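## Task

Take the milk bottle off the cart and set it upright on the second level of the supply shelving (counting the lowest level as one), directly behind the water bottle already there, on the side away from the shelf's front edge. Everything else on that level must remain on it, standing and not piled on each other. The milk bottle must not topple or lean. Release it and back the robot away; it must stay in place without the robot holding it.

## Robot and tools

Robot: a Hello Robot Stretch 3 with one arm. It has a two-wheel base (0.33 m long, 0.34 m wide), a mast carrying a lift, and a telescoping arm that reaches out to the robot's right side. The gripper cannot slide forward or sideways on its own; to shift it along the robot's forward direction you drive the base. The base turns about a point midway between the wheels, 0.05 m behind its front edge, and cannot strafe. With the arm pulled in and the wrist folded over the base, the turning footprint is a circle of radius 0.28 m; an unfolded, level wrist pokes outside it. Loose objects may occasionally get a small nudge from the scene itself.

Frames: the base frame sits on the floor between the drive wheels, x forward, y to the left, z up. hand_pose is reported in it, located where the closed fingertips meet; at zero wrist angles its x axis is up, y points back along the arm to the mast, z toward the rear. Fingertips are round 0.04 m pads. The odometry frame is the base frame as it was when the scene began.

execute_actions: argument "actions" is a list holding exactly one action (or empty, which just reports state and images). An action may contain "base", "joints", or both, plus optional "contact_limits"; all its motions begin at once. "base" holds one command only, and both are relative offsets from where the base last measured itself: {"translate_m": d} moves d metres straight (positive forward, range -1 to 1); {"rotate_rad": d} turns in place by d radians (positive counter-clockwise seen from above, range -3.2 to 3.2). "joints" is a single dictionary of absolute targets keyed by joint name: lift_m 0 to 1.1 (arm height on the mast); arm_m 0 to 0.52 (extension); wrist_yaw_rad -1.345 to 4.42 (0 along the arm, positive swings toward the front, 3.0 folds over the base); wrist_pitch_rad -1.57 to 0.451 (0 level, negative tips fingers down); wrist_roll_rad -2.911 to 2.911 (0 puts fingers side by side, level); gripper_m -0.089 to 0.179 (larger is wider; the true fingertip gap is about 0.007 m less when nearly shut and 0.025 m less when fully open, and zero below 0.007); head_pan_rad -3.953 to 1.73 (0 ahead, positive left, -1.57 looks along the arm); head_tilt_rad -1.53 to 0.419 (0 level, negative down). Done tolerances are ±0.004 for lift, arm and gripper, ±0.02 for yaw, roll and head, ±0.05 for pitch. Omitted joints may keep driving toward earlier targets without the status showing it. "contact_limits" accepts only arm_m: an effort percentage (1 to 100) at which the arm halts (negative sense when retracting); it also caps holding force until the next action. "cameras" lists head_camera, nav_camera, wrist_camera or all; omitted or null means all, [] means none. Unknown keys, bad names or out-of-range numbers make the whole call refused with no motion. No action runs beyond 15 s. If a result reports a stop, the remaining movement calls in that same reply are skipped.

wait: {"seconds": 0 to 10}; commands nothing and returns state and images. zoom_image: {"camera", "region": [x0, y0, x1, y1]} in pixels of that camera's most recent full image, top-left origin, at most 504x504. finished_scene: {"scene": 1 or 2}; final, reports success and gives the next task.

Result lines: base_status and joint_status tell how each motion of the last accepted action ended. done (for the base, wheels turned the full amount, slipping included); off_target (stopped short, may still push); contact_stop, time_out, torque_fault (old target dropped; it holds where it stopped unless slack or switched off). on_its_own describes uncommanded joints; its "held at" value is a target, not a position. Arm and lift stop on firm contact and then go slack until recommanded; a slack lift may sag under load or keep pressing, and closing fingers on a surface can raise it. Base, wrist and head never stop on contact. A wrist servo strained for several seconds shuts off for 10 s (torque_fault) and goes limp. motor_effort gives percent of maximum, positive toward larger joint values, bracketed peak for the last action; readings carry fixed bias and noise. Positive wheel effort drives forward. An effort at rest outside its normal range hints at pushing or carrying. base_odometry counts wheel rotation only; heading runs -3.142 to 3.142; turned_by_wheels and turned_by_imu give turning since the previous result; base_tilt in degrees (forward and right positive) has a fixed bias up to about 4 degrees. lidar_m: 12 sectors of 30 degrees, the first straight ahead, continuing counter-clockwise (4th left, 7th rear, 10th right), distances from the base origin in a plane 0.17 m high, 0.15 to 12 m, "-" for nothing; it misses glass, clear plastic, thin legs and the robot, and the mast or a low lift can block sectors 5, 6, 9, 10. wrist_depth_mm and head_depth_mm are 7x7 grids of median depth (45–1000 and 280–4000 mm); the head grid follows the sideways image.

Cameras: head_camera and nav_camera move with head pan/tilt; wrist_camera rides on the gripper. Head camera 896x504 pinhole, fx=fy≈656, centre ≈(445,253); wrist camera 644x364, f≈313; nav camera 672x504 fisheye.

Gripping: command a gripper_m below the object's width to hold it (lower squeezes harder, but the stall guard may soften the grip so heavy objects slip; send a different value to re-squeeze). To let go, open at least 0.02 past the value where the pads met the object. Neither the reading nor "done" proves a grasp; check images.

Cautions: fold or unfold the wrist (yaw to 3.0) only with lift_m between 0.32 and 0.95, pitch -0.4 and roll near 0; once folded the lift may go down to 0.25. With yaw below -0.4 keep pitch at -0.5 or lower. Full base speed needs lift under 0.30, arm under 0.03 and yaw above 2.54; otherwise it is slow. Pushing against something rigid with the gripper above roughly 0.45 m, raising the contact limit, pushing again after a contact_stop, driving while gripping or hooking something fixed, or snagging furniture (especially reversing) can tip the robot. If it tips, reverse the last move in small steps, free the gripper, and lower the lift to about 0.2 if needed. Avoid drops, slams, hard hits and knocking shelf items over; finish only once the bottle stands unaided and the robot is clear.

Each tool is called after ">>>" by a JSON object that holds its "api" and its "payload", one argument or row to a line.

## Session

>>> {"api": "execute_actions", "payload": {
  "actions": [
    {"joints":{"head_tilt_rad":-0.4,"head_pan_rad":1.2}}
  ],
  "cameras": ["nav_camera"]
}}

>>> {"api": "execute_actions", "payload": {
  "actions": [
    {"joints":{"head_pan_rad":-0.4}}
  ],
  "cameras": ["nav_camera"]
}}

>>> {"api": "execute_actions", "payload": {
  "actions": [
    {"joints":{"head_pan_rad":-2}}
  ],
  "cameras": ["nav_camera"]
}}

>>> {"api": "execute_actions", "payload": {
  "actions": [
    {"joints":{"head_pan_rad":-3.6}}
  ],
  "cameras": ["nav_camera"]
}}

Scene clock: 1.17 s.
base_odometry: x=+0.000 y=+0.000 heading=+0.000 (m, m, rad; odometry frame)
turned_by_wheels: +0.000 (rad since the last result)
turned_by_imu: +0.000 (rad since the last result)
base_tilt: forward=+1.6 right=-0.3 (deg)
lidar_m: 1.82 1.83 1.80 2.07 2.28 2.25 2.15 1.26 1.24 1.65 2.25 1.73
head_depth_mm: 1729 1838 1941 1763 1902 1801 1430 / 1761 1874 1990 2113 2094 1793 1436 / 1811 1936 2061 2208 2299 1767 1436 / 1847 1984 2090 2280 2354 1781 1419 / 1905 2022 2167 2321 2340 1766 1431 / 1924 2053 2189 2313 2229 1758 1423 / 1994 2134 2229 2131 2226 1760 1411
base_status: not commanded
joint_positions: lift_m=+0.453 arm_m=-0.002 wrist_yaw_rad=+3.089 wrist_pitch_rad=-0.465 wrist_roll_rad=+0.001 gripper_m=+0.037 head_pan_rad=+1.193 head_tilt_rad=-0.395
joint_status: all done
motor_effort: left_wheel=+0(0) right_wheel=+0(0) lift_m=+27(27) arm_m=-1(1) wrist_yaw_rad=+0(0) wrist_pitch_rad=+8(7) wrist_roll_rad=+1(1) gripper_m=+0(1) head_pan_rad=+3(47) head_tilt_rad=-4(35) (%)
hand_pose: x=-0.0097 y=+0.0747 z=+0.4553 quat_wxyz=(+0.182, +0.692, +0.145, +0.684) (m; base frame)
wrist_depth_mm: - - - - - - - / - - - - - - - / - - - - - - - / - 974 973 920 889 876 838 / 825 810 784 752 765 723 710 / 697 683 683 653 - 632 612 / 600 595 - - 556 546 537
pictures: nav_camera (sideways: a quarter turn counterclockwise sets it upright)
Images, in order (width x height): nav_camera 672x504.

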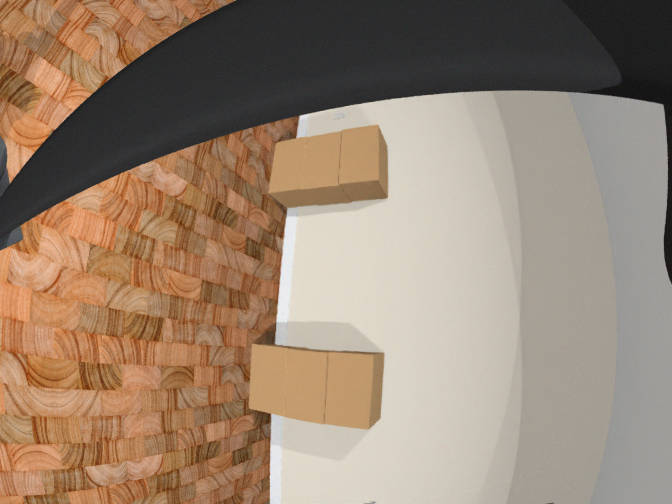

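Scene clock: 2.50 s.
base_odometry: x=+0.000 y=+0.000 heading=+0.000 (m, m, rad; odometry frame)
turned_by_wheels: +0.000 (rad since the last result)
turned_by_imu: +0.000 (rad since the last result)
base_tilt: forward=+1.6 right=-0.2 (deg)
lidar_m: 1.83 1.83 1.80 2.07 2.29 2.26 2.15 1.25 1.24 1.66 2.25 1.73
head_depth_mm: 1743 1879 1751 1893 2145 1789 1446 / 1795 1933 2019 1975 2126 1792 1430 / 1833 1966 2054 1999 2124 1780 1435 / 1877 2012 2117 1984 2198 1780 1420 / 1638 1753 1786 2068 2106 1764 1420 / 2017 2155 2332 2493 2318 1764 1408 / 2061 2204 2382 2576 2319 1764 1406
base_status: not commanded
joint_positions: lift_m=+0.453 arm_m=-0.002 wrist_yaw_rad=+3.089 wrist_pitch_rad=-0.465 wrist_roll_rad=+0.001 gripper_m=+0.037 head_pan_rad=-0.393 head_tilt_rad=-0.395
joint_status: all done
motor_effort: left_wheel=+0(0) right_wheel=+0(0) lift_m=+27(27) arm_m=-1(1) wrist_yaw_rad=+0(0) wrist_pitch_rad=+7(7) wrist_roll_rad=+1(1) gripper_m=+0(1) head_pan_rad=-3(47) head_tilt_rad=-3(3) (%)
hand_pose: x=-0.0097 y=+0.0747 z=+0.4553 quat_wxyz=(+0.182, +0.692, +0.145, +0.684) (m; base frame)
wrist_depth_mm: - - - - - - - / - - - - - - - / - - - - - - - / - 978 948 931 894 857 845 / 834 814 785 769 752 725 703 / 695 685 680 652 - 622 610 / 604 590 - - 557 544 535
pictures: nav_camera (sideways: a quarter turn counterclockwise sets it upright)
Images, in order (width x height): nav_camera 672x504.

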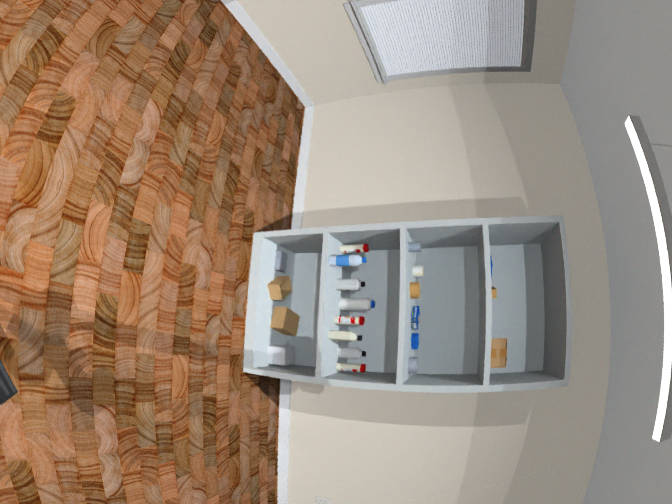

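Scene clock: 3.83 s.
base_odometry: x=+0.000 y=+0.000 heading=+0.000 (m, m, rad; odometry frame)
turned_by_wheels: +0.000 (rad since the last result)
turned_by_imu: +0.000 (rad since the last result)
base_tilt: forward=+1.6 right=-0.2 (deg)
lidar_m: 1.83 1.83 1.80 2.07 2.28 2.26 2.15 1.26 1.24 1.66 2.25 1.73
head_depth_mm: 1356 1456 1532 1630 1594 1611 1445 / 1389 1475 1573 1693 1821 1779 1436 / 1415 1501 1618 1736 1871 1787 1423 / 1449 1534 1649 1768 1926 1768 1430 / 1469 1574 1674 1812 1968 1787 1434 / 1486 1600 1719 1857 2008 1775 1414 / 1528 1636 1764 1897 2052 1770 1416
base_status: not commanded
joint_positions: lift_m=+0.453 arm_m=-0.002 wrist_yaw_rad=+3.089 wrist_pitch_rad=-0.465 wrist_roll_rad=+0.001 gripper_m=+0.037 head_pan_rad=-1.993 head_tilt_rad=-0.395
joint_status: all done
motor_effort: left_wheel=+0(0) right_wheel=+0(0) lift_m=+27(27) arm_m=-2(2) wrist_yaw_rad=+0(0) wrist_pitch_rad=+7(7) wrist_roll_rad=+1(1) gripper_m=+0(0) head_pan_rad=-4(48) head_tilt_rad=-3(3) (%)
hand_pose: x=-0.0097 y=+0.0747 z=+0.4553 quat_wxyz=(+0.182, +0.692, +0.145, +0.684) (m; base frame)
wrist_depth_mm: - - - - - - - / - - - - - - - / - - - - - - - / - 992 952 935 885 875 836 / 821 799 778 777 762 726 711 / 691 679 680 652 - 622 603 / 597 592 - - 549 545 538
pictures: nav_camera (sideways: a quarter turn counterclockwise sets it upright)
Images, in order (width x height): nav_camera 672x504.

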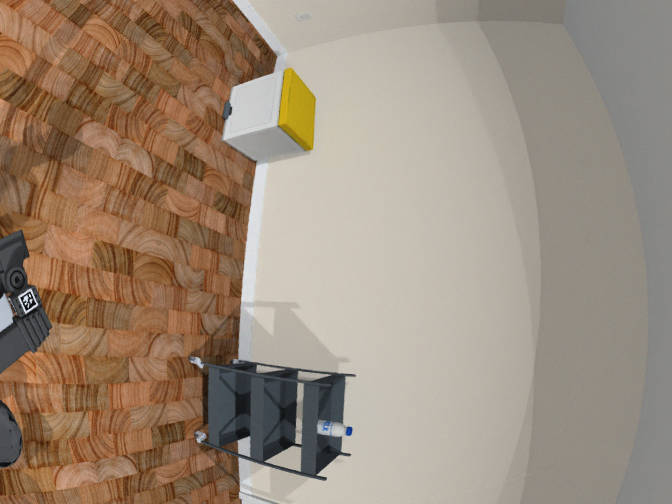

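Scene clock: 5.17 s.
base_odometry: x=+0.000 y=+0.000 heading=+0.000 (m, m, rad; odometry frame)
turned_by_wheels: +0.000 (rad since the last result)
turned_by_imu: +0.000 (rad since the last result)
base_tilt: forward=+1.6 right=-0.2 (deg)
lidar_m: 1.83 1.83 1.80 2.07 2.29 2.25 2.15 1.25 1.24 1.65 2.25 1.73
head_depth_mm: 2124 2251 2113 2258 2350 1802 1438 / 2134 2294 2221 2343 2392 1791 1430 / 2213 2329 2466 2665 2356 1789 1429 / 2223 2374 2556 2722 2360 1771 1431 / 2255 2425 2594 2769 2343 1780 1427 / 2285 2451 2639 2886 2340 1764 1421 / 2329 2497 2713 2874 2359 1758 1416
base_status: not commanded
joint_positions: lift_m=+0.453 arm_m=-0.002 wrist_yaw_rad=+3.089 wrist_pitch_rad=-0.465 wrist_roll_rad=+0.001 gripper_m=+0.037 head_pan_rad=-3.593 head_tilt_rad=-0.395
joint_status: all done
motor_effort: left_wheel=+0(0) right_wheel=+0(0) lift_m=+27(27) arm_m=-2(1) wrist_yaw_rad=+0(0) wrist_pitch_rad=+7(7) wrist_roll_rad=+1(1) gripper_m=+0(1) head_pan_rad=-3(46) head_tilt_rad=-3(3) (%)
hand_pose: x=-0.0097 y=+0.0747 z=+0.4553 quat_wxyz=(+0.182, +0.692, +0.145, +0.684) (m; base frame)
wrist_depth_mm: - - - - - - - / - - - - - - - / - - - - - - - / - 966 940 912 888 863 833 / 810 803 789 761 758 731 706 / 694 681 681 646 - 628 603 / 603 590 - - 557 549 531
pictures: nav_camera (sideways: a quarter turn counterclockwise sets it upright)
Images, in order (width x height): nav_camera 672x504.

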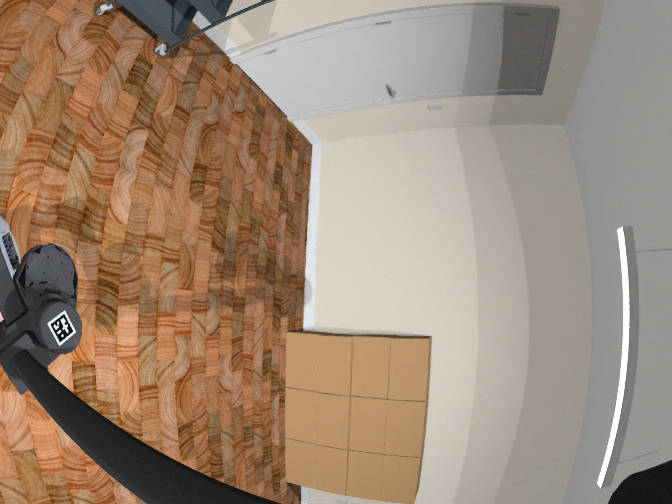

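>>> {"api": "execute_actions", "payload": {
  "actions": [
    {"base":{"rotate_rad":0.66},"joints":{"lift_m":0.28,"wrist_pitch_rad":-0.4,"head_pan_rad":-1.57,"head_tilt_rad":-0.6}}
  ],
  "cameras": []
}}

>>> {"api": "execute_actions", "payload": {
  "actions": [
    {"base":{"translate_m":-0.75}}
  ],
  "cameras": []
}}

>>> {"api": "execute_actions", "payload": {
  "actions": [
    {"base":{"rotate_rad":-1.6},"joints":{"lift_m":0.8}}
  ],
  "cameras": []
}}

>>> {"api": "execute_actions", "payload": {
  "actions": [
    {"joints":{"wrist_yaw_rad":0,"gripper_m":0.13}}
  ],
  "cameras": []
}}

>>> {"api": "execute_actions", "payload": {
  "actions": [
    {"joints":{"wrist_pitch_rad":0,"arm_m":0.15}}
  ],
  "cameras": ["wrist_camera"]
}}

Scene clock: 12.73 s.
base_odometry: x=+0.000 y=+0.000 heading=+0.660 (m, m, rad; odometry frame)
turned_by_wheels: +0.660 (rad since the last result)
turned_by_imu: +0.646 (rad since the last result)
base_tilt: forward=+1.5 right=-0.1 (deg)
lidar_m: 1.80 1.81 2.07 2.25 2.56 1.97 1.24 1.66 1.66 1.74 1.83 2.50
head_depth_mm: 2141 2386 2641 2295 1852 1500 1257 / 2061 2308 2571 2392 1824 1489 1254 / 2016 2229 2491 2368 1830 1490 1245 / 1962 2152 2382 2363 1816 1486 1251 / 1898 2096 2340 2245 1816 1488 1246 / 1731 1695 1896 2110 1812 1470 1247 / 1762 1933 1921 2104 1801 1471 1241
base_status: done
joint_positions: lift_m=+0.280 arm_m=-0.002 wrist_yaw_rad=+3.089 wrist_pitch_rad=-0.419 wrist_roll_rad=+0.001 gripper_m=+0.037 head_pan_rad=-1.577 head_tilt_rad=-0.593
joint_status: all done
motor_effort: left_wheel=-2(5) right_wheel=+1(6) lift_m=+17(22) arm_m=-1(1) wrist_yaw_rad=-1(0) wrist_pitch_rad=+10(10) wrist_roll_rad=+1(1) gripper_m=+0(1) head_pan_rad=+5(47) head_tilt_rad=-4(25) (%)
hand_pose: x=-0.0094 y=+0.0808 z=+0.2929 quat_wxyz=(+0.166, +0.695, +0.129, +0.688) (m; base frame)
wrist_depth_mm: - - - - - - - / - - - - - - - / - 1000 - 900 863 828 797 / 764 751 720 687 673 646 637 / 611 600 586 567 566 541 522 / 512 516 - - - 458 451 / 438 - - - 407 398 391
pictures: none
No camera images: the call's "cameras" was empty. Leave "cameras" out to get every camera's image.

Scene clock: 17.00 s.
base_odometry: x=-0.593 y=-0.460 heading=+0.660 (m, m, rad; odometry frame)
turned_by_wheels: +0.000 (rad since the last result)
turned_by_imu: -0.004 (rad since the last result)
base_tilt: forward=+1.6 right=-0.2 (deg)
lidar_m: 2.53 2.64 2.41 2.19 2.02 0.61 0.52 0.51 1.08 1.41 2.00 2.36
head_depth_mm: 1422 1490 1567 1640 1685 1489 1256 / 1685 1800 1873 1792 1841 1503 1252 / 2084 2226 2257 1694 1781 1482 1253 / 2141 2363 2631 1950 1826 1474 1249 / 2089 2285 2534 2369 1819 1474 1242 / 2044 2233 2462 2341 1800 1474 1243 / 1981 2160 2391 2349 1786 1474 1238
base_status: done
joint_positions: lift_m=+0.280 arm_m=-0.002 wrist_yaw_rad=+3.089 wrist_pitch_rad=-0.419 wrist_roll_rad=+0.001 gripper_m=+0.037 head_pan_rad=-1.577 head_tilt_rad=-0.593
joint_status: not commanded
motor_effort: left_wheel=-1(8) right_wheel=+1(4) lift_m=+17(17) arm_m=-1(1) wrist_yaw_rad=+0(0) wrist_pitch_rad=+9(10) wrist_roll_rad=+1(1) gripper_m=+0(0) head_pan_rad=+3(4) head_tilt_rad=-4(4) (%)
hand_pose: x=-0.0094 y=+0.0808 z=+0.2930 quat_wxyz=(+0.166, +0.695, +0.129, +0.688) (m; base frame)
wrist_depth_mm: - - - - - - - / - - - - - - - / - 974 - 894 859 830 789 / 765 743 727 701 678 646 632 / 612 597 583 565 568 542 529 / 512 515 - - - 460 446 / 446 - - - 408 398 389
pictures: none
No camera images: the call's "cameras" was empty. Leave "cameras" out to get every camera's image.

Scene clock: 22.57 s.
base_odometry: x=-0.593 y=-0.460 heading=-0.940 (m, m, rad; odometry frame)
turned_by_wheels: -1.600 (rad since the last result)
turned_by_imu: -1.564 (rad since the last result)
base_tilt: forward=+1.6 right=-0.2 (deg)
lidar_m: 1.41 2.00 2.31 2.53 2.65 2.43 2.19 2.06 0.62 0.52 0.51 1.07
head_depth_mm: 901 1011 1136 1302 1506 1493 1268 / 874 969 1088 1240 869 1373 1255 / 847 938 1042 1103 896 1006 1146 / 819 903 1008 1073 762 979 1097 / 794 877 972 1047 887 945 1070 / 773 847 936 1008 884 782 932 / 749 822 906 998 1115 1290 1242
base_status: done
joint_positions: lift_m=+0.800 arm_m=-0.002 wrist_yaw_rad=+3.089 wrist_pitch_rad=-0.418 wrist_roll_rad=+0.001 gripper_m=+0.037 head_pan_rad=-1.577 head_tilt_rad=-0.593
joint_status: all done
motor_effort: left_wheel=+2(7) right_wheel=-1(4) lift_m=+36(38) arm_m=-2(1) wrist_yaw_rad=+1(1) wrist_pitch_rad=+9(10) wrist_roll_rad=+1(1) gripper_m=+1(0) head_pan_rad=+5(4) head_tilt_rad=-4(4) (%)
hand_pose: x=-0.0094 y=+0.0809 z=+0.8121 quat_wxyz=(+0.165, +0.695, +0.129, +0.688) (m; base frame)
wrist_depth_mm: - - - - - - - / - - - - - - - / - - - - - - - / - - - - - - - / - - - - - - - / - - - - - - - / 988 981 955 928 921 904 876
pictures: none
No camera images: the call's "cameras" was empty. Leave "cameras" out to get every camera's image.

Scene clock: 25.13 s.
base_odometry: x=-0.593 y=-0.460 heading=-0.940 (m, m, rad; odometry frame)
turned_by_wheels: +0.000 (rad since the last result)
turned_by_imu: +0.000 (rad since the last result)
base_tilt: forward=+1.6 right=-0.2 (deg)
lidar_m: 1.41 2.00 2.30 2.53 2.66 2.42 2.19 2.05 0.62 0.52 0.51 1.06
head_depth_mm: 900 1010 1135 1301 1515 1505 1274 / 875 972 1090 1241 869 1378 1260 / 846 937 1045 1103 892 1030 1155 / 822 910 1007 1078 761 1001 - / 798 876 973 1049 888 948 1060 / 774 849 940 1015 882 783 942 / 750 822 906 998 1111 1288 1240
base_status: not commanded
joint_positions: lift_m=+0.800 arm_m=-0.002 wrist_yaw_rad=+0.002 wrist_pitch_rad=-0.418 wrist_roll_rad=+0.001 gripper_m=+0.130 head_pan_rad=-1.577 head_tilt_rad=-0.593
joint_status: all done
motor_effort: left_wheel=+1(2) right_wheel=-1(1) lift_m=+36(36) arm_m=-2(2) wrist_yaw_rad=-1(1) wrist_pitch_rad=+9(9) wrist_roll_rad=+1(1) gripper_m=+1(96) head_pan_rad=+4(4) head_tilt_rad=-4(4) (%)
hand_pose: x=-0.0211 y=-0.3676 z=+0.8121 quat_wxyz=(+0.692, +0.148, -0.691, -0.147) (m; base frame)
wrist_depth_mm: 550 580 623 669 720 797 870 / 588 622 666 616 757 876 964 / 637 670 602 400 541 904 - / 692 468 469 375 401 - - / 760 768 372 703 715 - - / 846 900 627 620 589 - - / 935 955 518 768 810 895 881
pictures: none
No camera images: the call's "cameras" was empty. Leave "cameras" out to get every camera's image.

Scene clock: 27.50 s.
base_odometry: x=-0.593 y=-0.460 heading=-0.940 (m, m, rad; odometry frame)
turned_by_wheels: +0.000 (rad since the last result)
turned_by_imu: +0.000 (rad since the last result)
base_tilt: forward=+1.6 right=-0.2 (deg)
lidar_m: 1.41 2.00 2.30 2.54 2.66 2.42 2.19 2.06 0.62 0.52 0.51 1.06
head_depth_mm: 905 1005 1134 1304 1503 - - / 876 966 1092 1243 908 - 1200 / 846 936 1046 1114 941 - 1147 / 820 904 1009 1076 746 987 1113 / 795 876 970 1055 884 951 1045 / 773 848 935 1014 886 783 944 / 752 821 908 999 1113 1290 1240
base_status: not commanded
joint_positions: lift_m=+0.800 arm_m=+0.150 wrist_yaw_rad=+0.001 wrist_pitch_rad=-0.022 wrist_roll_rad=+0.001 gripper_m=+0.130 head_pan_rad=-1.577 head_tilt_rad=-0.593
joint_status: all done
motor_effort: left_wheel=+2(1) right_wheel=-1(1) lift_m=+36(36) arm_m=+4(5) wrist_yaw_rad=+0(0) wrist_pitch_rad=+11(12) wrist_roll_rad=+1(1) gripper_m=+1(0) head_pan_rad=+4(3) head_tilt_rad=-4(4) (%)
hand_pose: x=-0.0213 y=-0.5503 z=+0.9085 quat_wxyz=(+0.707, +0.008, -0.707, -0.008) (m; base frame)
wrist_depth_mm: 447 478 513 547 593 644 687 / 462 495 524 568 606 676 720 / 480 511 544 597 637 697 743 / 494 527 565 609 669 729 787 / 505 535 584 635 695 779 835 / 528 544 507 251 516 - 878 / 540 426 442 239 422 374 900
pictures: wrist_camera
Images, in order (width x height): wrist_camera 644x364.

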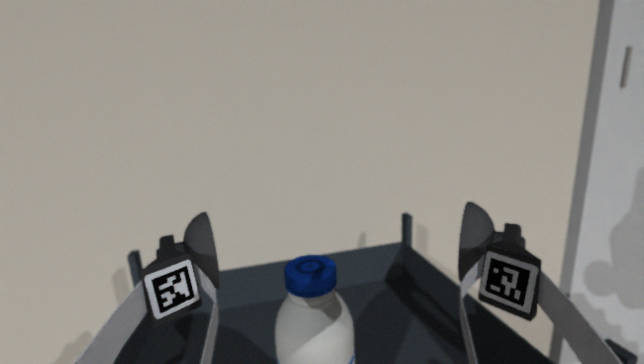

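>>> {"api": "execute_actions", "payload": {
  "actions": [
    {"base":{"translate_m":0.015},"joints":{"lift_m":0.68}}
  ],
  "cameras": []
}}

>>> {"api": "execute_actions", "payload": {
  "actions": [
    {"joints":{"arm_m":0.25}}
  ],
  "cameras": ["wrist_camera"]
}}

>>> {"api": "execute_actions", "payload": {
  "actions": [
    {"joints":{"gripper_m":0.03}}
  ],
  "cameras": []
}}

>>> {"api": "execute_actions", "payload": {
  "actions": [
    {"joints":{"lift_m":0.82,"head_pan_rad":0.6,"head_tilt_rad":-0.4}}
  ],
  "cameras": ["wrist_camera","head_camera"]
}}

Scene clock: 33.93 s.
base_odometry: x=-0.584 y=-0.472 heading=-0.940 (m, m, rad; odometry frame)
turned_by_wheels: +0.000 (rad since the last result)
turned_by_imu: +0.000 (rad since the last result)
base_tilt: forward=+1.6 right=-0.2 (deg)
lidar_m: 1.39 1.99 2.30 2.53 2.67 2.44 2.20 2.04 0.61 0.52 0.51 1.06
head_depth_mm: 901 1000 1133 1299 1475 1497 1257 / 870 965 1087 1218 871 1462 - / 842 931 1044 1072 893 1029 - / 814 900 1000 1071 765 - 1080 / 792 872 971 1048 902 947 1042 / 769 844 932 1006 885 780 1067 / 746 818 898 989 1131 1293 1244
base_status: done
joint_positions: lift_m=+0.680 arm_m=+0.150 wrist_yaw_rad=+0.001 wrist_pitch_rad=-0.021 wrist_roll_rad=+0.001 gripper_m=+0.130 head_pan_rad=-1.577 head_tilt_rad=-0.593
joint_status: all done
motor_effort: left_wheel=+1(6) right_wheel=-1(2) lift_m=+16(31) arm_m=+4(4) wrist_yaw_rad=+0(0) wrist_pitch_rad=+11(11) wrist_roll_rad=+1(1) gripper_m=+1(1) head_pan_rad=+3(4) head_tilt_rad=-4(4) (%)
hand_pose: x=-0.0213 y=-0.5503 z=+0.7896 quat_wxyz=(+0.707, +0.008, -0.707, -0.008) (m; base frame)
wrist_depth_mm: 450 472 506 542 589 632 682 / 461 489 521 564 615 661 706 / 473 503 543 222 629 697 741 / 492 518 552 209 527 731 775 / 506 439 467 211 461 326 791 / 392 333 348 222 336 - 223 / 238 272 272 224 185 202 229
pictures: none
No camera images: the call's "cameras" was empty. Leave "cameras" out to get every camera's image.

Scene clock: 35.90 s.
base_odometry: x=-0.584 y=-0.472 heading=-0.940 (m, m, rad; odometry frame)
turned_by_wheels: +0.000 (rad since the last result)
turned_by_imu: +0.000 (rad since the last result)
base_tilt: forward=+1.6 right=-0.2 (deg)
lidar_m: 1.40 1.99 2.29 2.54 2.67 2.44 2.21 2.04 0.61 0.52 0.51 1.06
head_depth_mm: 902 1000 1132 1297 1470 1494 1286 / 868 970 1083 1218 898 - - / 841 932 1038 1066 910 - 1148 / 817 904 999 1074 742 974 1095 / 790 867 966 1050 886 949 1043 / 770 845 932 1008 885 782 1059 / 745 814 900 988 1132 1301 1237
base_status: not commanded
joint_positions: lift_m=+0.680 arm_m=+0.250 wrist_yaw_rad=+0.001 wrist_pitch_rad=-0.021 wrist_roll_rad=+0.001 gripper_m=+0.130 head_pan_rad=-1.577 head_tilt_rad=-0.593
joint_status: all done
motor_effort: left_wheel=+1(1) right_wheel=-1(1) lift_m=+17(17) arm_m=+4(6) wrist_yaw_rad=+0(0) wrist_pitch_rad=+11(11) wrist_roll_rad=+1(1) gripper_m=+0(1) head_pan_rad=+4(4) head_tilt_rad=-4(4) (%)
hand_pose: x=-0.0213 y=-0.6503 z=+0.7896 quat_wxyz=(+0.707, +0.008, -0.707, -0.008) (m; base frame)
wrist_depth_mm: 373 396 421 450 489 530 581 / 384 409 434 471 506 553 605 / 396 421 442 112 527 576 640 / 403 431 457 113 525 599 666 / 412 361 248 109 417 628 676 / 296 354 119 107 316 - 237 / 268 272 260 111 249 252 219
pictures: wrist_camera
Images, in order (width x height): wrist_camera 644x364.

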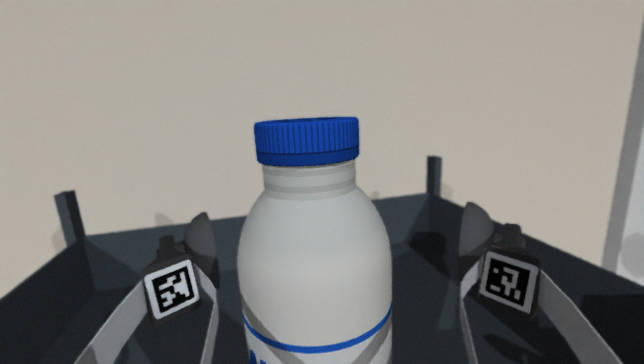

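Scene clock: 37.40 s.
base_odometry: x=-0.584 y=-0.472 heading=-0.940 (m, m, rad; odometry frame)
turned_by_wheels: +0.000 (rad since the last result)
turned_by_imu: +0.000 (rad since the last result)
base_tilt: forward=+1.6 right=-0.2 (deg)
lidar_m: 1.40 1.99 2.30 2.54 2.67 2.45 2.20 2.04 0.61 0.52 0.51 1.06
head_depth_mm: 897 1001 1128 1298 1483 1499 1279 / 868 963 1081 1218 898 - - / 842 935 1042 1071 910 - 1152 / 816 901 1002 1074 735 976 1090 / 795 871 960 1048 885 946 1046 / 768 846 930 1005 882 782 1067 / 746 814 900 995 1136 1297 1241
base_status: not commanded
joint_positions: lift_m=+0.680 arm_m=+0.250 wrist_yaw_rad=+0.003 wrist_pitch_rad=-0.021 wrist_roll_rad=+0.001 gripper_m=+0.031 head_pan_rad=-1.577 head_tilt_rad=-0.593
joint_status: all done
motor_effort: left_wheel=+2(2) right_wheel=-2(3) lift_m=+16(17) arm_m=+4(4) wrist_yaw_rad=-1(2) wrist_pitch_rad=+10(11) wrist_roll_rad=+1(1) gripper_m=-23(100) head_pan_rad=+3(3) head_tilt_rad=-4(4) (%)
hand_pose: x=-0.0206 y=-0.6503 z=+0.7896 quat_wxyz=(+0.707, +0.009, -0.707, -0.007) (m; base frame)
wrist_depth_mm: 372 394 421 453 483 530 577 / 385 407 437 467 504 552 614 / 395 420 452 109 519 580 628 / 407 437 468 112 531 600 651 / 413 365 373 108 114 349 685 / 293 355 217 106 111 294 240 / 268 279 270 110 238 258 231
pictures: none
No camera images: the call's "cameras" was empty. Leave "cameras" out to get every camera's image.

Scene clock: 39.50 s.
base_odometry: x=-0.584 y=-0.472 heading=-0.940 (m, m, rad; odometry frame)
turned_by_wheels: +0.000 (rad since the last result)
turned_by_imu: +0.000 (rad since the last result)
base_tilt: forward=+1.6 right=-0.2 (deg)
lidar_m: 1.39 1.99 2.29 2.54 2.66 2.44 2.21 2.04 0.61 0.52 0.51 1.06
head_depth_mm: 1982 2097 2255 2405 2356 1772 1411 / 2027 2173 2307 2456 2322 1767 1412 / 2030 2189 2349 2550 2324 1750 1407 / 1849 2195 2127 2302 2260 1745 1407 / 2116 2300 2438 2519 2287 1736 1406 / 2200 2398 2524 2615 2296 1735 1402 / 2069 2205 2229 2454 2269 1738 1390
base_status: not commanded
joint_positions: lift_m=+0.819 arm_m=+0.250 wrist_yaw_rad=+0.002 wrist_pitch_rad=-0.064 wrist_roll_rad=+0.001 gripper_m=+0.031 head_pan_rad=+0.593 head_tilt_rad=-0.409
joint_status: all done
motor_effort: left_wheel=+2(2) right_wheel=-2(2) lift_m=+39(41) arm_m=+4(4) wrist_yaw_rad=-1(2) wrist_pitch_rad=+32(34) wrist_roll_rad=+1(1) gripper_m=-22(23) head_pan_rad=+3(46) head_tilt_rad=+5(27) (%)
hand_pose: x=-0.0210 y=-0.6488 z=+0.9176 quat_wxyz=(+0.707, +0.024, -0.707, -0.022) (m; base frame)
wrist_depth_mm: 367 389 418 447 481 523 572 / 381 406 431 466 504 551 601 / 394 422 448 114 531 577 639 / 413 439 469 115 555 606 665 / 425 453 479 111 117 652 709 / 443 479 414 107 112 695 744 / 463 387 413 111 384 377 793
pictures: head_camera (sideways: a quarter turn clockwise sets it upright), wrist_camera
Images, in order (width x height): head_camera 896x504, wrist_camera 644x364.

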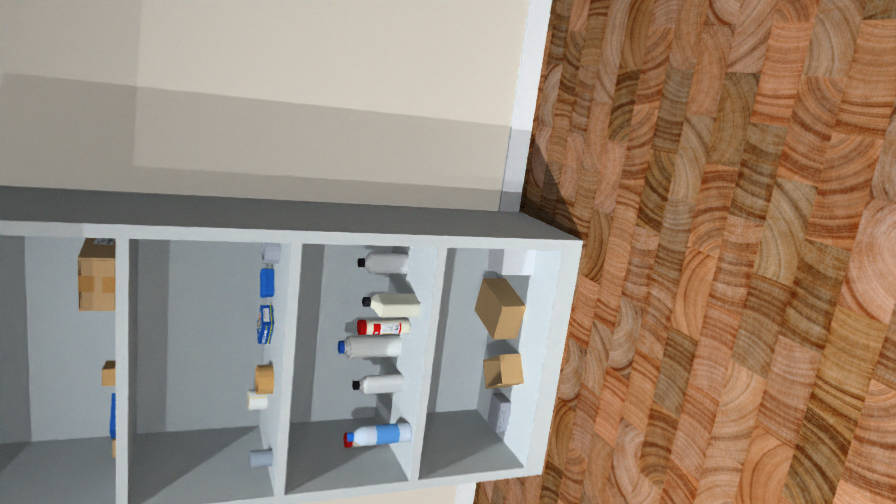

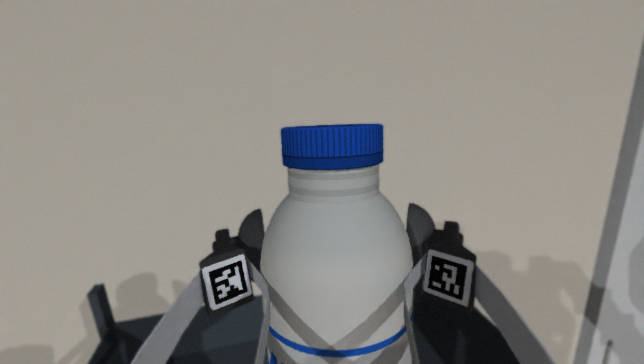

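>>> {"api": "execute_actions", "payload": {
  "actions": [
    {"joints":{"arm_m":0,"head_pan_rad":-1.57,"head_tilt_rad":-0.75},"base":{"rotate_rad":0.95}}
  ],
  "cameras": []
}}

>>> {"api": "execute_actions", "payload": {
  "actions": [
    {"base":{"translate_m":1},"joints":{"lift_m":0.57,"wrist_pitch_rad":0.04}}
  ],
  "cameras": []
}}

>>> {"api": "execute_actions", "payload": {
  "actions": [
    {"base":{"translate_m":0.63}}
  ],
  "cameras": []
}}

>>> {"api": "execute_actions", "payload": {
  "actions": [
    {"base":{"rotate_rad":0.94}}
  ],
  "cameras": ["wrist_camera","head_camera"]
}}

Scene clock: 47.53 s.
base_odometry: x=-0.584 y=-0.472 heading=+0.010 (m, m, rad; odometry frame)
turned_by_wheels: +0.950 (rad since the last result)
turned_by_imu: +0.929 (rad since the last result)
base_tilt: forward=+1.5 right=-0.2 (deg)
lidar_m: 2.25 2.55 2.53 2.64 2.39 2.35 0.65 0.52 0.51 1.01 1.39 1.99
head_depth_mm: 821 902 1004 1132 1295 1388 - / 876 968 1080 1235 1426 1410 - / 932 1037 1174 1312 1472 - - / 997 1125 1281 1432 479 - 1169 / 1076 1222 1414 1678 1584 1346 1163 / 1168 1340 1572 1808 1574 1335 1163 / 1273 1489 1652 1776 1585 1344 1158
base_status: done
joint_positions: lift_m=+0.819 arm_m=+0.000 wrist_yaw_rad=+0.001 wrist_pitch_rad=-0.064 wrist_roll_rad=+0.001 gripper_m=+0.031 head_pan_rad=-1.563 head_tilt_rad=-0.741
joint_status: all done
motor_effort: left_wheel=-1(4) right_wheel=+2(3) lift_m=+40(40) arm_m=-7(6) wrist_yaw_rad=-2(1) wrist_pitch_rad=+32(32) wrist_roll_rad=+1(1) gripper_m=-22(23) head_pan_rad=-2(47) head_tilt_rad=-5(36) (%)
hand_pose: x=-0.0211 y=-0.3995 z=+0.9176 quat_wxyz=(+0.707, +0.023, -0.707, -0.022) (m; base frame)
wrist_depth_mm: - - - 831 681 588 514 / - - - 892 713 607 526 / - - - 113 738 631 548 / - - - 114 755 660 558 / - - - 111 117 673 578 / - - - 107 112 682 597 / - - - 111 817 766 617
pictures: none
No camera images: the call's "cameras" was empty. Leave "cameras" out to get every camera's image.

Scene clock: 58.67 s.
base_odometry: x=+0.416 y=-0.462 heading=+0.010 (m, m, rad; odometry frame)
turned_by_wheels: +0.000 (rad since the last result)
turned_by_imu: +0.004 (rad since the last result)
base_tilt: forward=+1.6 right=-0.2 (deg)
lidar_m: 1.31 2.28 1.94 2.41 2.88 2.87 1.42 1.35 1.37 1.22 1.64 1.12
head_depth_mm: 1348 1482 1637 1816 1612 1357 1171 / 1430 1574 1631 1707 1600 1351 1174 / 1524 1715 1621 1593 1597 1321 1168 / 1636 1836 1942 1737 1594 637 - / 1765 2015 2271 1931 1595 1342 1162 / 1819 2017 2230 1909 1571 1336 1164 / 1668 1831 2027 1917 1575 1335 1156
base_status: done
joint_positions: lift_m=+0.570 arm_m=+0.000 wrist_yaw_rad=+0.001 wrist_pitch_rad=-0.028 wrist_roll_rad=+0.001 gripper_m=+0.031 head_pan_rad=-1.563 head_tilt_rad=-0.741
joint_status: wrist_pitch_rad off_target (ended at -0.028, target +0.040); the others done
on_its_own: wrist_pitch_rad is at rest, and its effort (+34) is outside its rest range (-20 to +32)
motor_effort: left_wheel=-2(3) right_wheel=+2(5) lift_m=+21(36) arm_m=-7(6) wrist_yaw_rad=+0(0) wrist_pitch_rad=+34(36) wrist_roll_rad=+1(1) gripper_m=-22(23) head_pan_rad=-4(4) head_tilt_rad=-6(6) (%)
hand_pose: x=-0.0213 y=-0.4008 z=+0.6778 quat_wxyz=(+0.707, +0.010, -0.707, -0.010) (m; base frame)
wrist_depth_mm: - - - - - - 934 / - - - - - - 948 / - - - 113 - - 966 / - - - 114 - - - / - - - 111 117 - - / - - - 108 112 - - / - - - 111 906 978 968
pictures: none
No camera images: the call's "cameras" was empty. Leave "cameras" out to get every camera's image.

Scene clock: 66.10 s.
base_odometry: x=+1.046 y=-0.456 heading=+0.010 (m, m, rad; odometry frame)
turned_by_wheels: +0.000 (rad since the last result)
turned_by_imu: +0.002 (rad since the last result)
base_tilt: forward=+1.6 right=-0.2 (deg)
lidar_m: 0.73 1.78 1.75 1.69 2.65 3.35 1.96 1.93 1.48 1.43 0.76 0.72
head_depth_mm: 1673 1849 2016 1783 1606 1354 1174 / 1782 1978 2197 1940 1603 1349 1172 / 1789 2028 2310 1939 1597 1322 1175 / 1570 1777 2046 1940 1608 637 - / 1391 1551 1766 1885 1587 1343 1162 / 1252 1386 1529 1659 1175 1286 1159 / 630 688 800 993 998 1257 1151
base_status: done
joint_positions: lift_m=+0.570 arm_m=+0.000 wrist_yaw_rad=+0.000 wrist_pitch_rad=-0.028 wrist_roll_rad=+0.001 gripper_m=+0.031 head_pan_rad=-1.563 head_tilt_rad=-0.741
joint_status: not commanded
on_its_own: wrist_pitch_rad is at rest, and its effort (+34) is outside its rest range (-20 to +32)
motor_effort: left_wheel=-2(5) right_wheel=+2(4) lift_m=+20(20) arm_m=-7(7) wrist_yaw_rad=+0(0) wrist_pitch_rad=+34(34) wrist_roll_rad=+1(1) gripper_m=-22(23) head_pan_rad=-4(3) head_tilt_rad=-6(6) (%)
hand_pose: x=-0.0213 y=-0.4008 z=+0.6778 quat_wxyz=(+0.707, +0.010, -0.707, -0.010) (m; base frame)
wrist_depth_mm: 647 471 - - - - - / 680 501 - - - - - / 702 545 - 113 - - - / 574 599 - 114 - - - / 548 555 535 111 117 - - / 406 582 550 108 112 - - / 741 826 611 111 900 986 956
pictures: none
No camera images: the call's "cameras" was empty. Leave "cameras" out to get every camera's image.

Scene clock: 68.53 s.
base_odometry: x=+1.046 y=-0.456 heading=+0.950 (m, m, rad; odometry frame)
turned_by_wheels: +0.940 (rad since the last result)
turned_by_imu: +0.919 (rad since the last result)
base_tilt: forward=+1.6 right=-0.2 (deg)
lidar_m: 1.87 1.68 2.64 3.36 2.10 1.96 1.48 1.59 0.76 0.72 0.72 1.56
head_depth_mm: 892 812 659 1079 989 1248 1169 / 894 801 1159 1054 986 1270 1171 / 895 778 1158 1070 984 1273 1170 / 896 754 975 1056 980 636 - / 889 714 1159 1036 982 1265 1162 / 880 784 1158 1130 950 1268 1163 / 892 779 1078 1023 947 1251 1154
base_status: done
joint_positions: lift_m=+0.570 arm_m=+0.000 wrist_yaw_rad=+0.000 wrist_pitch_rad=-0.028 wrist_roll_rad=+0.001 gripper_m=+0.031 head_pan_rad=-1.563 head_tilt_rad=-0.741
joint_status: not commanded
on_its_own: wrist_pitch_rad is at rest, and its effort (+34) is outside its rest range (-20 to +32)
motor_effort: left_wheel=-2(5) right_wheel=+2(4) lift_m=+20(20) arm_m=-7(7) wrist_yaw_rad=+0(0) wrist_pitch_rad=+34(34) wrist_roll_rad=+1(1) gripper_m=-22(22) head_pan_rad=-4(3) head_tilt_rad=-6(6) (%)
hand_pose: x=-0.0214 y=-0.4008 z=+0.6778 quat_wxyz=(+0.707, +0.010, -0.707, -0.010) (m; base frame)
wrist_depth_mm: 469 643 747 731 728 720 484 / 464 675 761 775 758 746 489 / 461 552 799 114 784 614 497 / 461 422 731 114 532 623 499 / 456 444 558 111 117 480 452 / 422 413 415 107 112 397 387 / 466 601 889 111 791 683 506
pictures: head_camera (sideways: a quarter turn clockwise sets it upright), wrist_camera
Images, in order (width x height): head_camera 896x504, wrist_camera 644x364.

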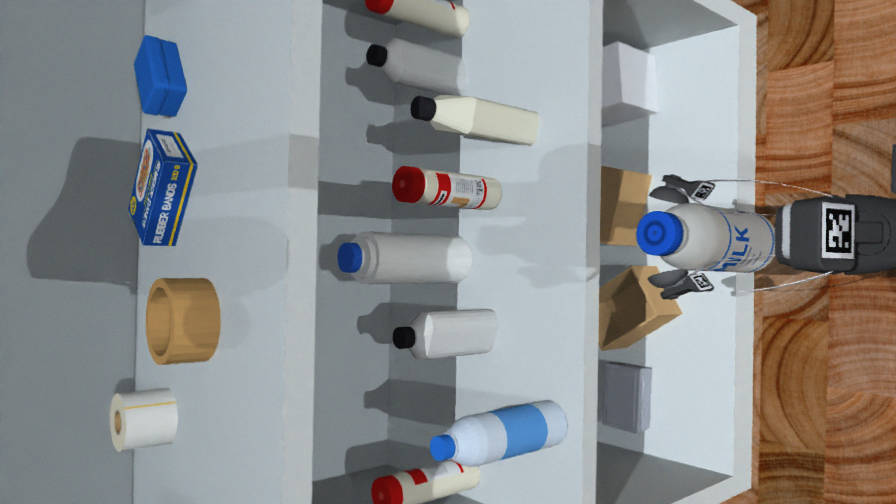

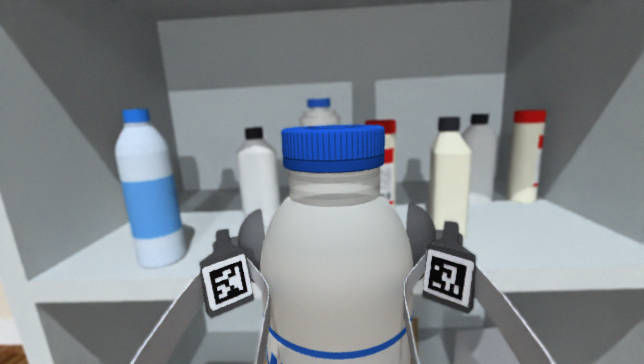

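>>> {"api": "execute_actions", "payload": {
  "actions": [
    {"base":{"translate_m":0.03},"joints":{"arm_m":0.39}}
  ],
  "cameras": ["wrist_camera"]
}}

>>> {"api": "execute_actions", "payload": {
  "actions": [
    {"joints":{"lift_m":0.535}}
  ],
  "cameras": ["wrist_camera"]
}}

Scene clock: 77.57 s.
base_odometry: x=+1.064 y=-0.431 heading=+0.950 (m, m, rad; odometry frame)
turned_by_wheels: +0.000 (rad since the last result)
turned_by_imu: +0.000 (rad since the last result)
base_tilt: forward=+1.6 right=-0.2 (deg)
lidar_m: 1.84 1.66 2.61 3.35 2.14 1.98 1.51 1.59 0.77 0.72 0.71 1.56
head_depth_mm: 894 807 660 1076 985 1268 1173 / 894 783 658 1093 960 1303 - / 894 783 1151 1050 1307 1271 1167 / 892 748 974 1031 996 1267 1162 / 892 719 1154 1031 979 1266 1163 / 879 785 1152 1131 932 1256 1163 / 892 780 992 1025 971 1229 1161
base_status: done
joint_positions: lift_m=+0.570 arm_m=+0.390 wrist_yaw_rad=+0.000 wrist_pitch_rad=-0.028 wrist_roll_rad=+0.001 gripper_m=+0.031 head_pan_rad=-1.563 head_tilt_rad=-0.741
joint_status: all done
on_its_own: wrist_pitch_rad is at rest, and its effort (+34) is outside its rest range (-20 to +32)
motor_effort: left_wheel=-2(2) right_wheel=+2(4) lift_m=+21(21) arm_m=+4(6) wrist_yaw_rad=+0(1) wrist_pitch_rad=+34(34) wrist_roll_rad=+1(1) gripper_m=-22(23) head_pan_rad=-3(4) head_tilt_rad=-6(6) (%)
hand_pose: x=-0.0214 y=-0.7901 z=+0.6778 quat_wxyz=(+0.707, +0.010, -0.707, -0.010) (m; base frame)
wrist_depth_mm: 395 393 390 386 380 378 373 / 408 409 406 393 399 390 393 / 425 425 418 114 414 405 403 / 424 437 441 114 426 146 138 / 420 160 451 111 117 148 145 / 376 158 181 108 112 148 305 / 303 166 273 111 256 166 256
pictures: wrist_camera
Images, in order (width x height): wrist_camera 644x364.

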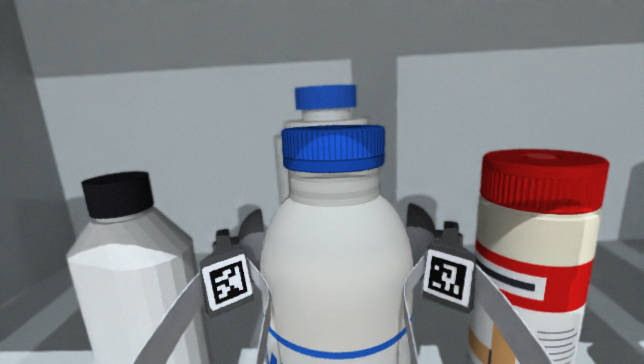

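Scene clock: 78.70 s.
base_odometry: x=+1.064 y=-0.431 heading=+0.950 (m, m, rad; odometry frame)
turned_by_wheels: +0.000 (rad since the last result)
turned_by_imu: +0.000 (rad since the last result)
base_tilt: forward=+1.6 right=-0.2 (deg)
lidar_m: 1.84 1.66 2.60 3.34 2.14 1.98 1.51 1.59 0.77 0.72 0.71 1.56
head_depth_mm: 890 806 660 1081 987 1273 1175 / 891 785 657 1074 980 1278 1200 / 890 781 1154 1068 - 1264 1164 / 897 747 968 1023 1006 1270 1166 / 892 720 1154 1032 980 1264 1166 / 881 783 1156 1123 929 1258 1160 / 893 778 988 1025 972 1232 1157
base_status: not commanded
joint_positions: lift_m=+0.536 arm_m=+0.390 wrist_yaw_rad=+0.001 wrist_pitch_rad=+0.053 wrist_roll_rad=+0.001 gripper_m=+0.031 head_pan_rad=-1.563 head_tilt_rad=-0.741
joint_status: all done
on_its_own: wrist_pitch_rad moved +0.081 to your old target +0.040
motor_effort: left_wheel=-1(2) right_wheel=+1(2) lift_m=+14(20) arm_m=+5(5) wrist_yaw_rad=+0(1) wrist_pitch_rad=-7(34) wrist_roll_rad=+1(1) gripper_m=-22(22) head_pan_rad=-5(3) head_tilt_rad=-5(5) (%)
hand_pose: x=-0.0211 y=-0.7918 z=+0.6639 quat_wxyz=(+0.707, -0.018, -0.707, +0.019) (m; base frame)
wrist_depth_mm: 408 404 402 396 394 388 382 / 418 418 414 403 401 401 393 / 425 425 424 116 411 406 400 / 422 164 437 116 423 146 133 / 401 154 442 111 117 148 138 / 381 154 172 107 114 146 304 / 285 158 276 110 249 163 239
pictures: wrist_camera
Images, in order (width x height): wrist_camera 644x364.

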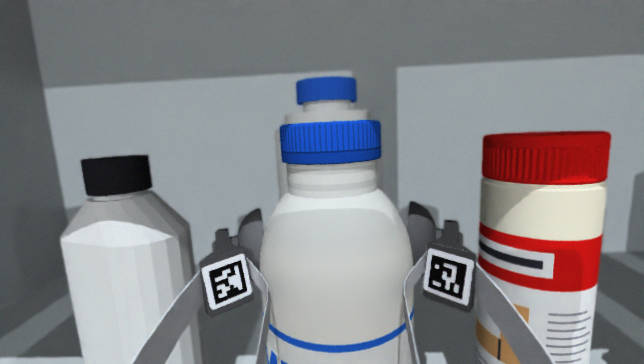

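>>> {"api": "execute_actions", "payload": {
  "actions": [
    {"joints":{"gripper_m":0.09}}
  ],
  "cameras": []
}}

>>> {"api": "execute_actions", "payload": {
  "actions": [
    {"joints":{"arm_m":0.1,"wrist_pitch_rad":0}}
  ],
  "cameras": []
}}

>>> {"api": "execute_actions", "payload": {
  "actions": [
    {"base":{"translate_m":0.225},"joints":{"lift_m":0.51,"gripper_m":0.13}}
  ],
  "cameras": ["wrist_camera"]
}}

Scene clock: 83.47 s.
base_odometry: x=+1.064 y=-0.431 heading=+0.950 (m, m, rad; odometry frame)
turned_by_wheels: +0.000 (rad since the last result)
turned_by_imu: +0.000 (rad since the last result)
base_tilt: forward=+1.6 right=-0.2 (deg)
lidar_m: 1.85 1.67 2.60 3.36 2.14 1.98 1.51 1.58 0.77 0.72 0.71 1.55
head_depth_mm: 891 806 658 1081 989 1270 1176 / 898 784 657 1070 979 1278 1195 / 892 784 1153 1069 - 1267 1169 / 894 746 974 1001 1009 1271 1168 / 892 721 1160 1035 977 1267 1162 / 877 785 1154 1128 930 1264 1159 / 896 781 992 1029 973 1239 1159
base_status: not commanded
joint_positions: lift_m=+0.536 arm_m=+0.390 wrist_yaw_rad=+0.001 wrist_pitch_rad=+0.023 wrist_roll_rad=+0.001 gripper_m=+0.090 head_pan_rad=-1.563 head_tilt_rad=-0.741
joint_status: all done
motor_effort: left_wheel=-1(1) right_wheel=+1(1) lift_m=+17(16) arm_m=+4(4) wrist_yaw_rad=-1(1) wrist_pitch_rad=+9(9) wrist_roll_rad=+1(1) gripper_m=+1(94) head_pan_rad=-4(3) head_tilt_rad=-6(6) (%)
hand_pose: x=-0.0211 y=-0.7914 z=+0.6561 quat_wxyz=(+0.707, -0.007, -0.707, +0.008) (m; base frame)
wrist_depth_mm: 404 400 395 392 386 384 378 / 414 413 408 218 399 395 393 / 428 425 423 111 410 150 132 / 405 159 435 113 422 145 133 / 384 151 445 107 115 146 139 / 353 154 172 107 116 145 284 / 268 163 245 112 234 163 227
pictures: none
No camera images: the call's "cameras" was empty. Leave "cameras" out to get every camera's image.

Scene clock: 86.83 s.
base_odometry: x=+1.064 y=-0.431 heading=+0.950 (m, m, rad; odometry frame)
turned_by_wheels: +0.000 (rad since the last result)
turned_by_imu: +0.000 (rad since the last result)
base_tilt: forward=+1.6 right=-0.2 (deg)
lidar_m: 1.85 1.66 2.60 3.36 2.14 1.98 1.51 1.59 0.77 0.72 0.71 1.56
head_depth_mm: 893 808 662 1072 994 1273 1179 / 892 786 659 1077 982 1269 1199 / 895 785 1155 1041 986 1295 - / 894 750 976 993 980 1298 1145 / 891 722 1151 1030 975 1252 1164 / 879 784 1157 1128 932 1261 1169 / 893 782 993 1026 973 1231 1156
base_status: not commanded
joint_positions: lift_m=+0.535 arm_m=+0.100 wrist_yaw_rad=+0.000 wrist_pitch_rad=-0.018 wrist_roll_rad=+0.001 gripper_m=+0.090 head_pan_rad=-1.563 head_tilt_rad=-0.741
joint_status: all done
motor_effort: left_wheel=-2(1) right_wheel=+1(1) lift_m=+16(17) arm_m=-7(6) wrist_yaw_rad=+0(2) wrist_pitch_rad=+9(9) wrist_roll_rad=+1(1) gripper_m=+1(1) head_pan_rad=-4(3) head_tilt_rad=-6(6) (%)
hand_pose: x=-0.0214 y=-0.5011 z=+0.6455 quat_wxyz=(+0.707, +0.007, -0.707, -0.007) (m; base frame)
wrist_depth_mm: 436 632 659 655 648 639 517 / 424 627 676 672 663 654 504 / 399 323 693 682 687 405 484 / 403 320 633 411 579 359 507 / 415 321 458 419 437 370 403 / 343 323 307 318 303 315 293 / 386 497 816 807 668 616 520
pictures: none
No camera images: the call's "cameras" was empty. Leave "cameras" out to get every camera's image.

Scene clock: 90.03 s.
base_odometry: x=+1.195 y=-0.248 heading=+0.949 (m, m, rad; odometry frame)
turned_by_wheels: +0.000 (rad since the last result)
turned_by_imu: +0.001 (rad since the last result)
base_tilt: forward=+1.7 right=-0.2 (deg)
lidar_m: 1.62 1.45 2.29 3.36 2.44 2.16 1.73 0.93 0.87 0.62 0.62 1.56
head_depth_mm: 890 769 661 1046 991 1272 1172 / 887 726 656 1004 988 1269 1196 / 888 799 654 1041 986 1276 - / 888 793 1157 1134 931 1297 1166 / 887 711 945 1030 977 1237 1165 / 621 632 643 802 1465 1315 1160 / 499 1014 1214 1411 1577 1340 1159
base_status: done
joint_positions: lift_m=+0.510 arm_m=+0.100 wrist_yaw_rad=+0.000 wrist_pitch_rad=-0.018 wrist_roll_rad=+0.001 gripper_m=+0.130 head_pan_rad=-1.563 head_tilt_rad=-0.741
joint_status: all done
motor_effort: left_wheel=-2(2) right_wheel=+2(5) lift_m=+17(17) arm_m=-7(7) wrist_yaw_rad=+1(0) wrist_pitch_rad=+9(9) wrist_roll_rad=+1(1) gripper_m=+1(95) head_pan_rad=-3(4) head_tilt_rad=-5(5) (%)
hand_pose: x=-0.0214 y=-0.5011 z=+0.6205 quat_wxyz=(+0.707, +0.007, -0.707, -0.007) (m; base frame)
wrist_depth_mm: 705 270 516 647 644 634 637 / 744 267 497 280 663 455 641 / 785 265 448 282 426 386 422 / 804 271 464 294 448 401 441 / 843 281 397 308 370 384 346 / 885 864 289 287 281 - 273 / 913 306 460 820 812 666 739
pictures: wrist_camera
Images, in order (width x height): wrist_camera 644x364.

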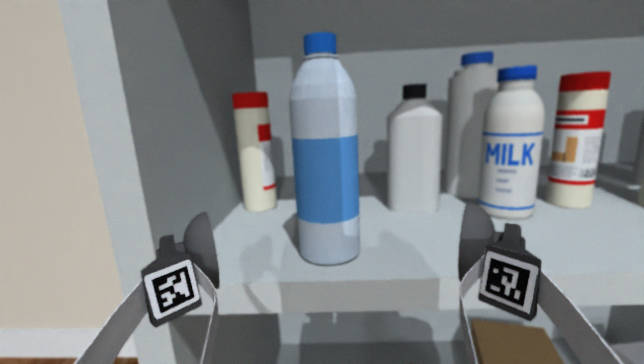

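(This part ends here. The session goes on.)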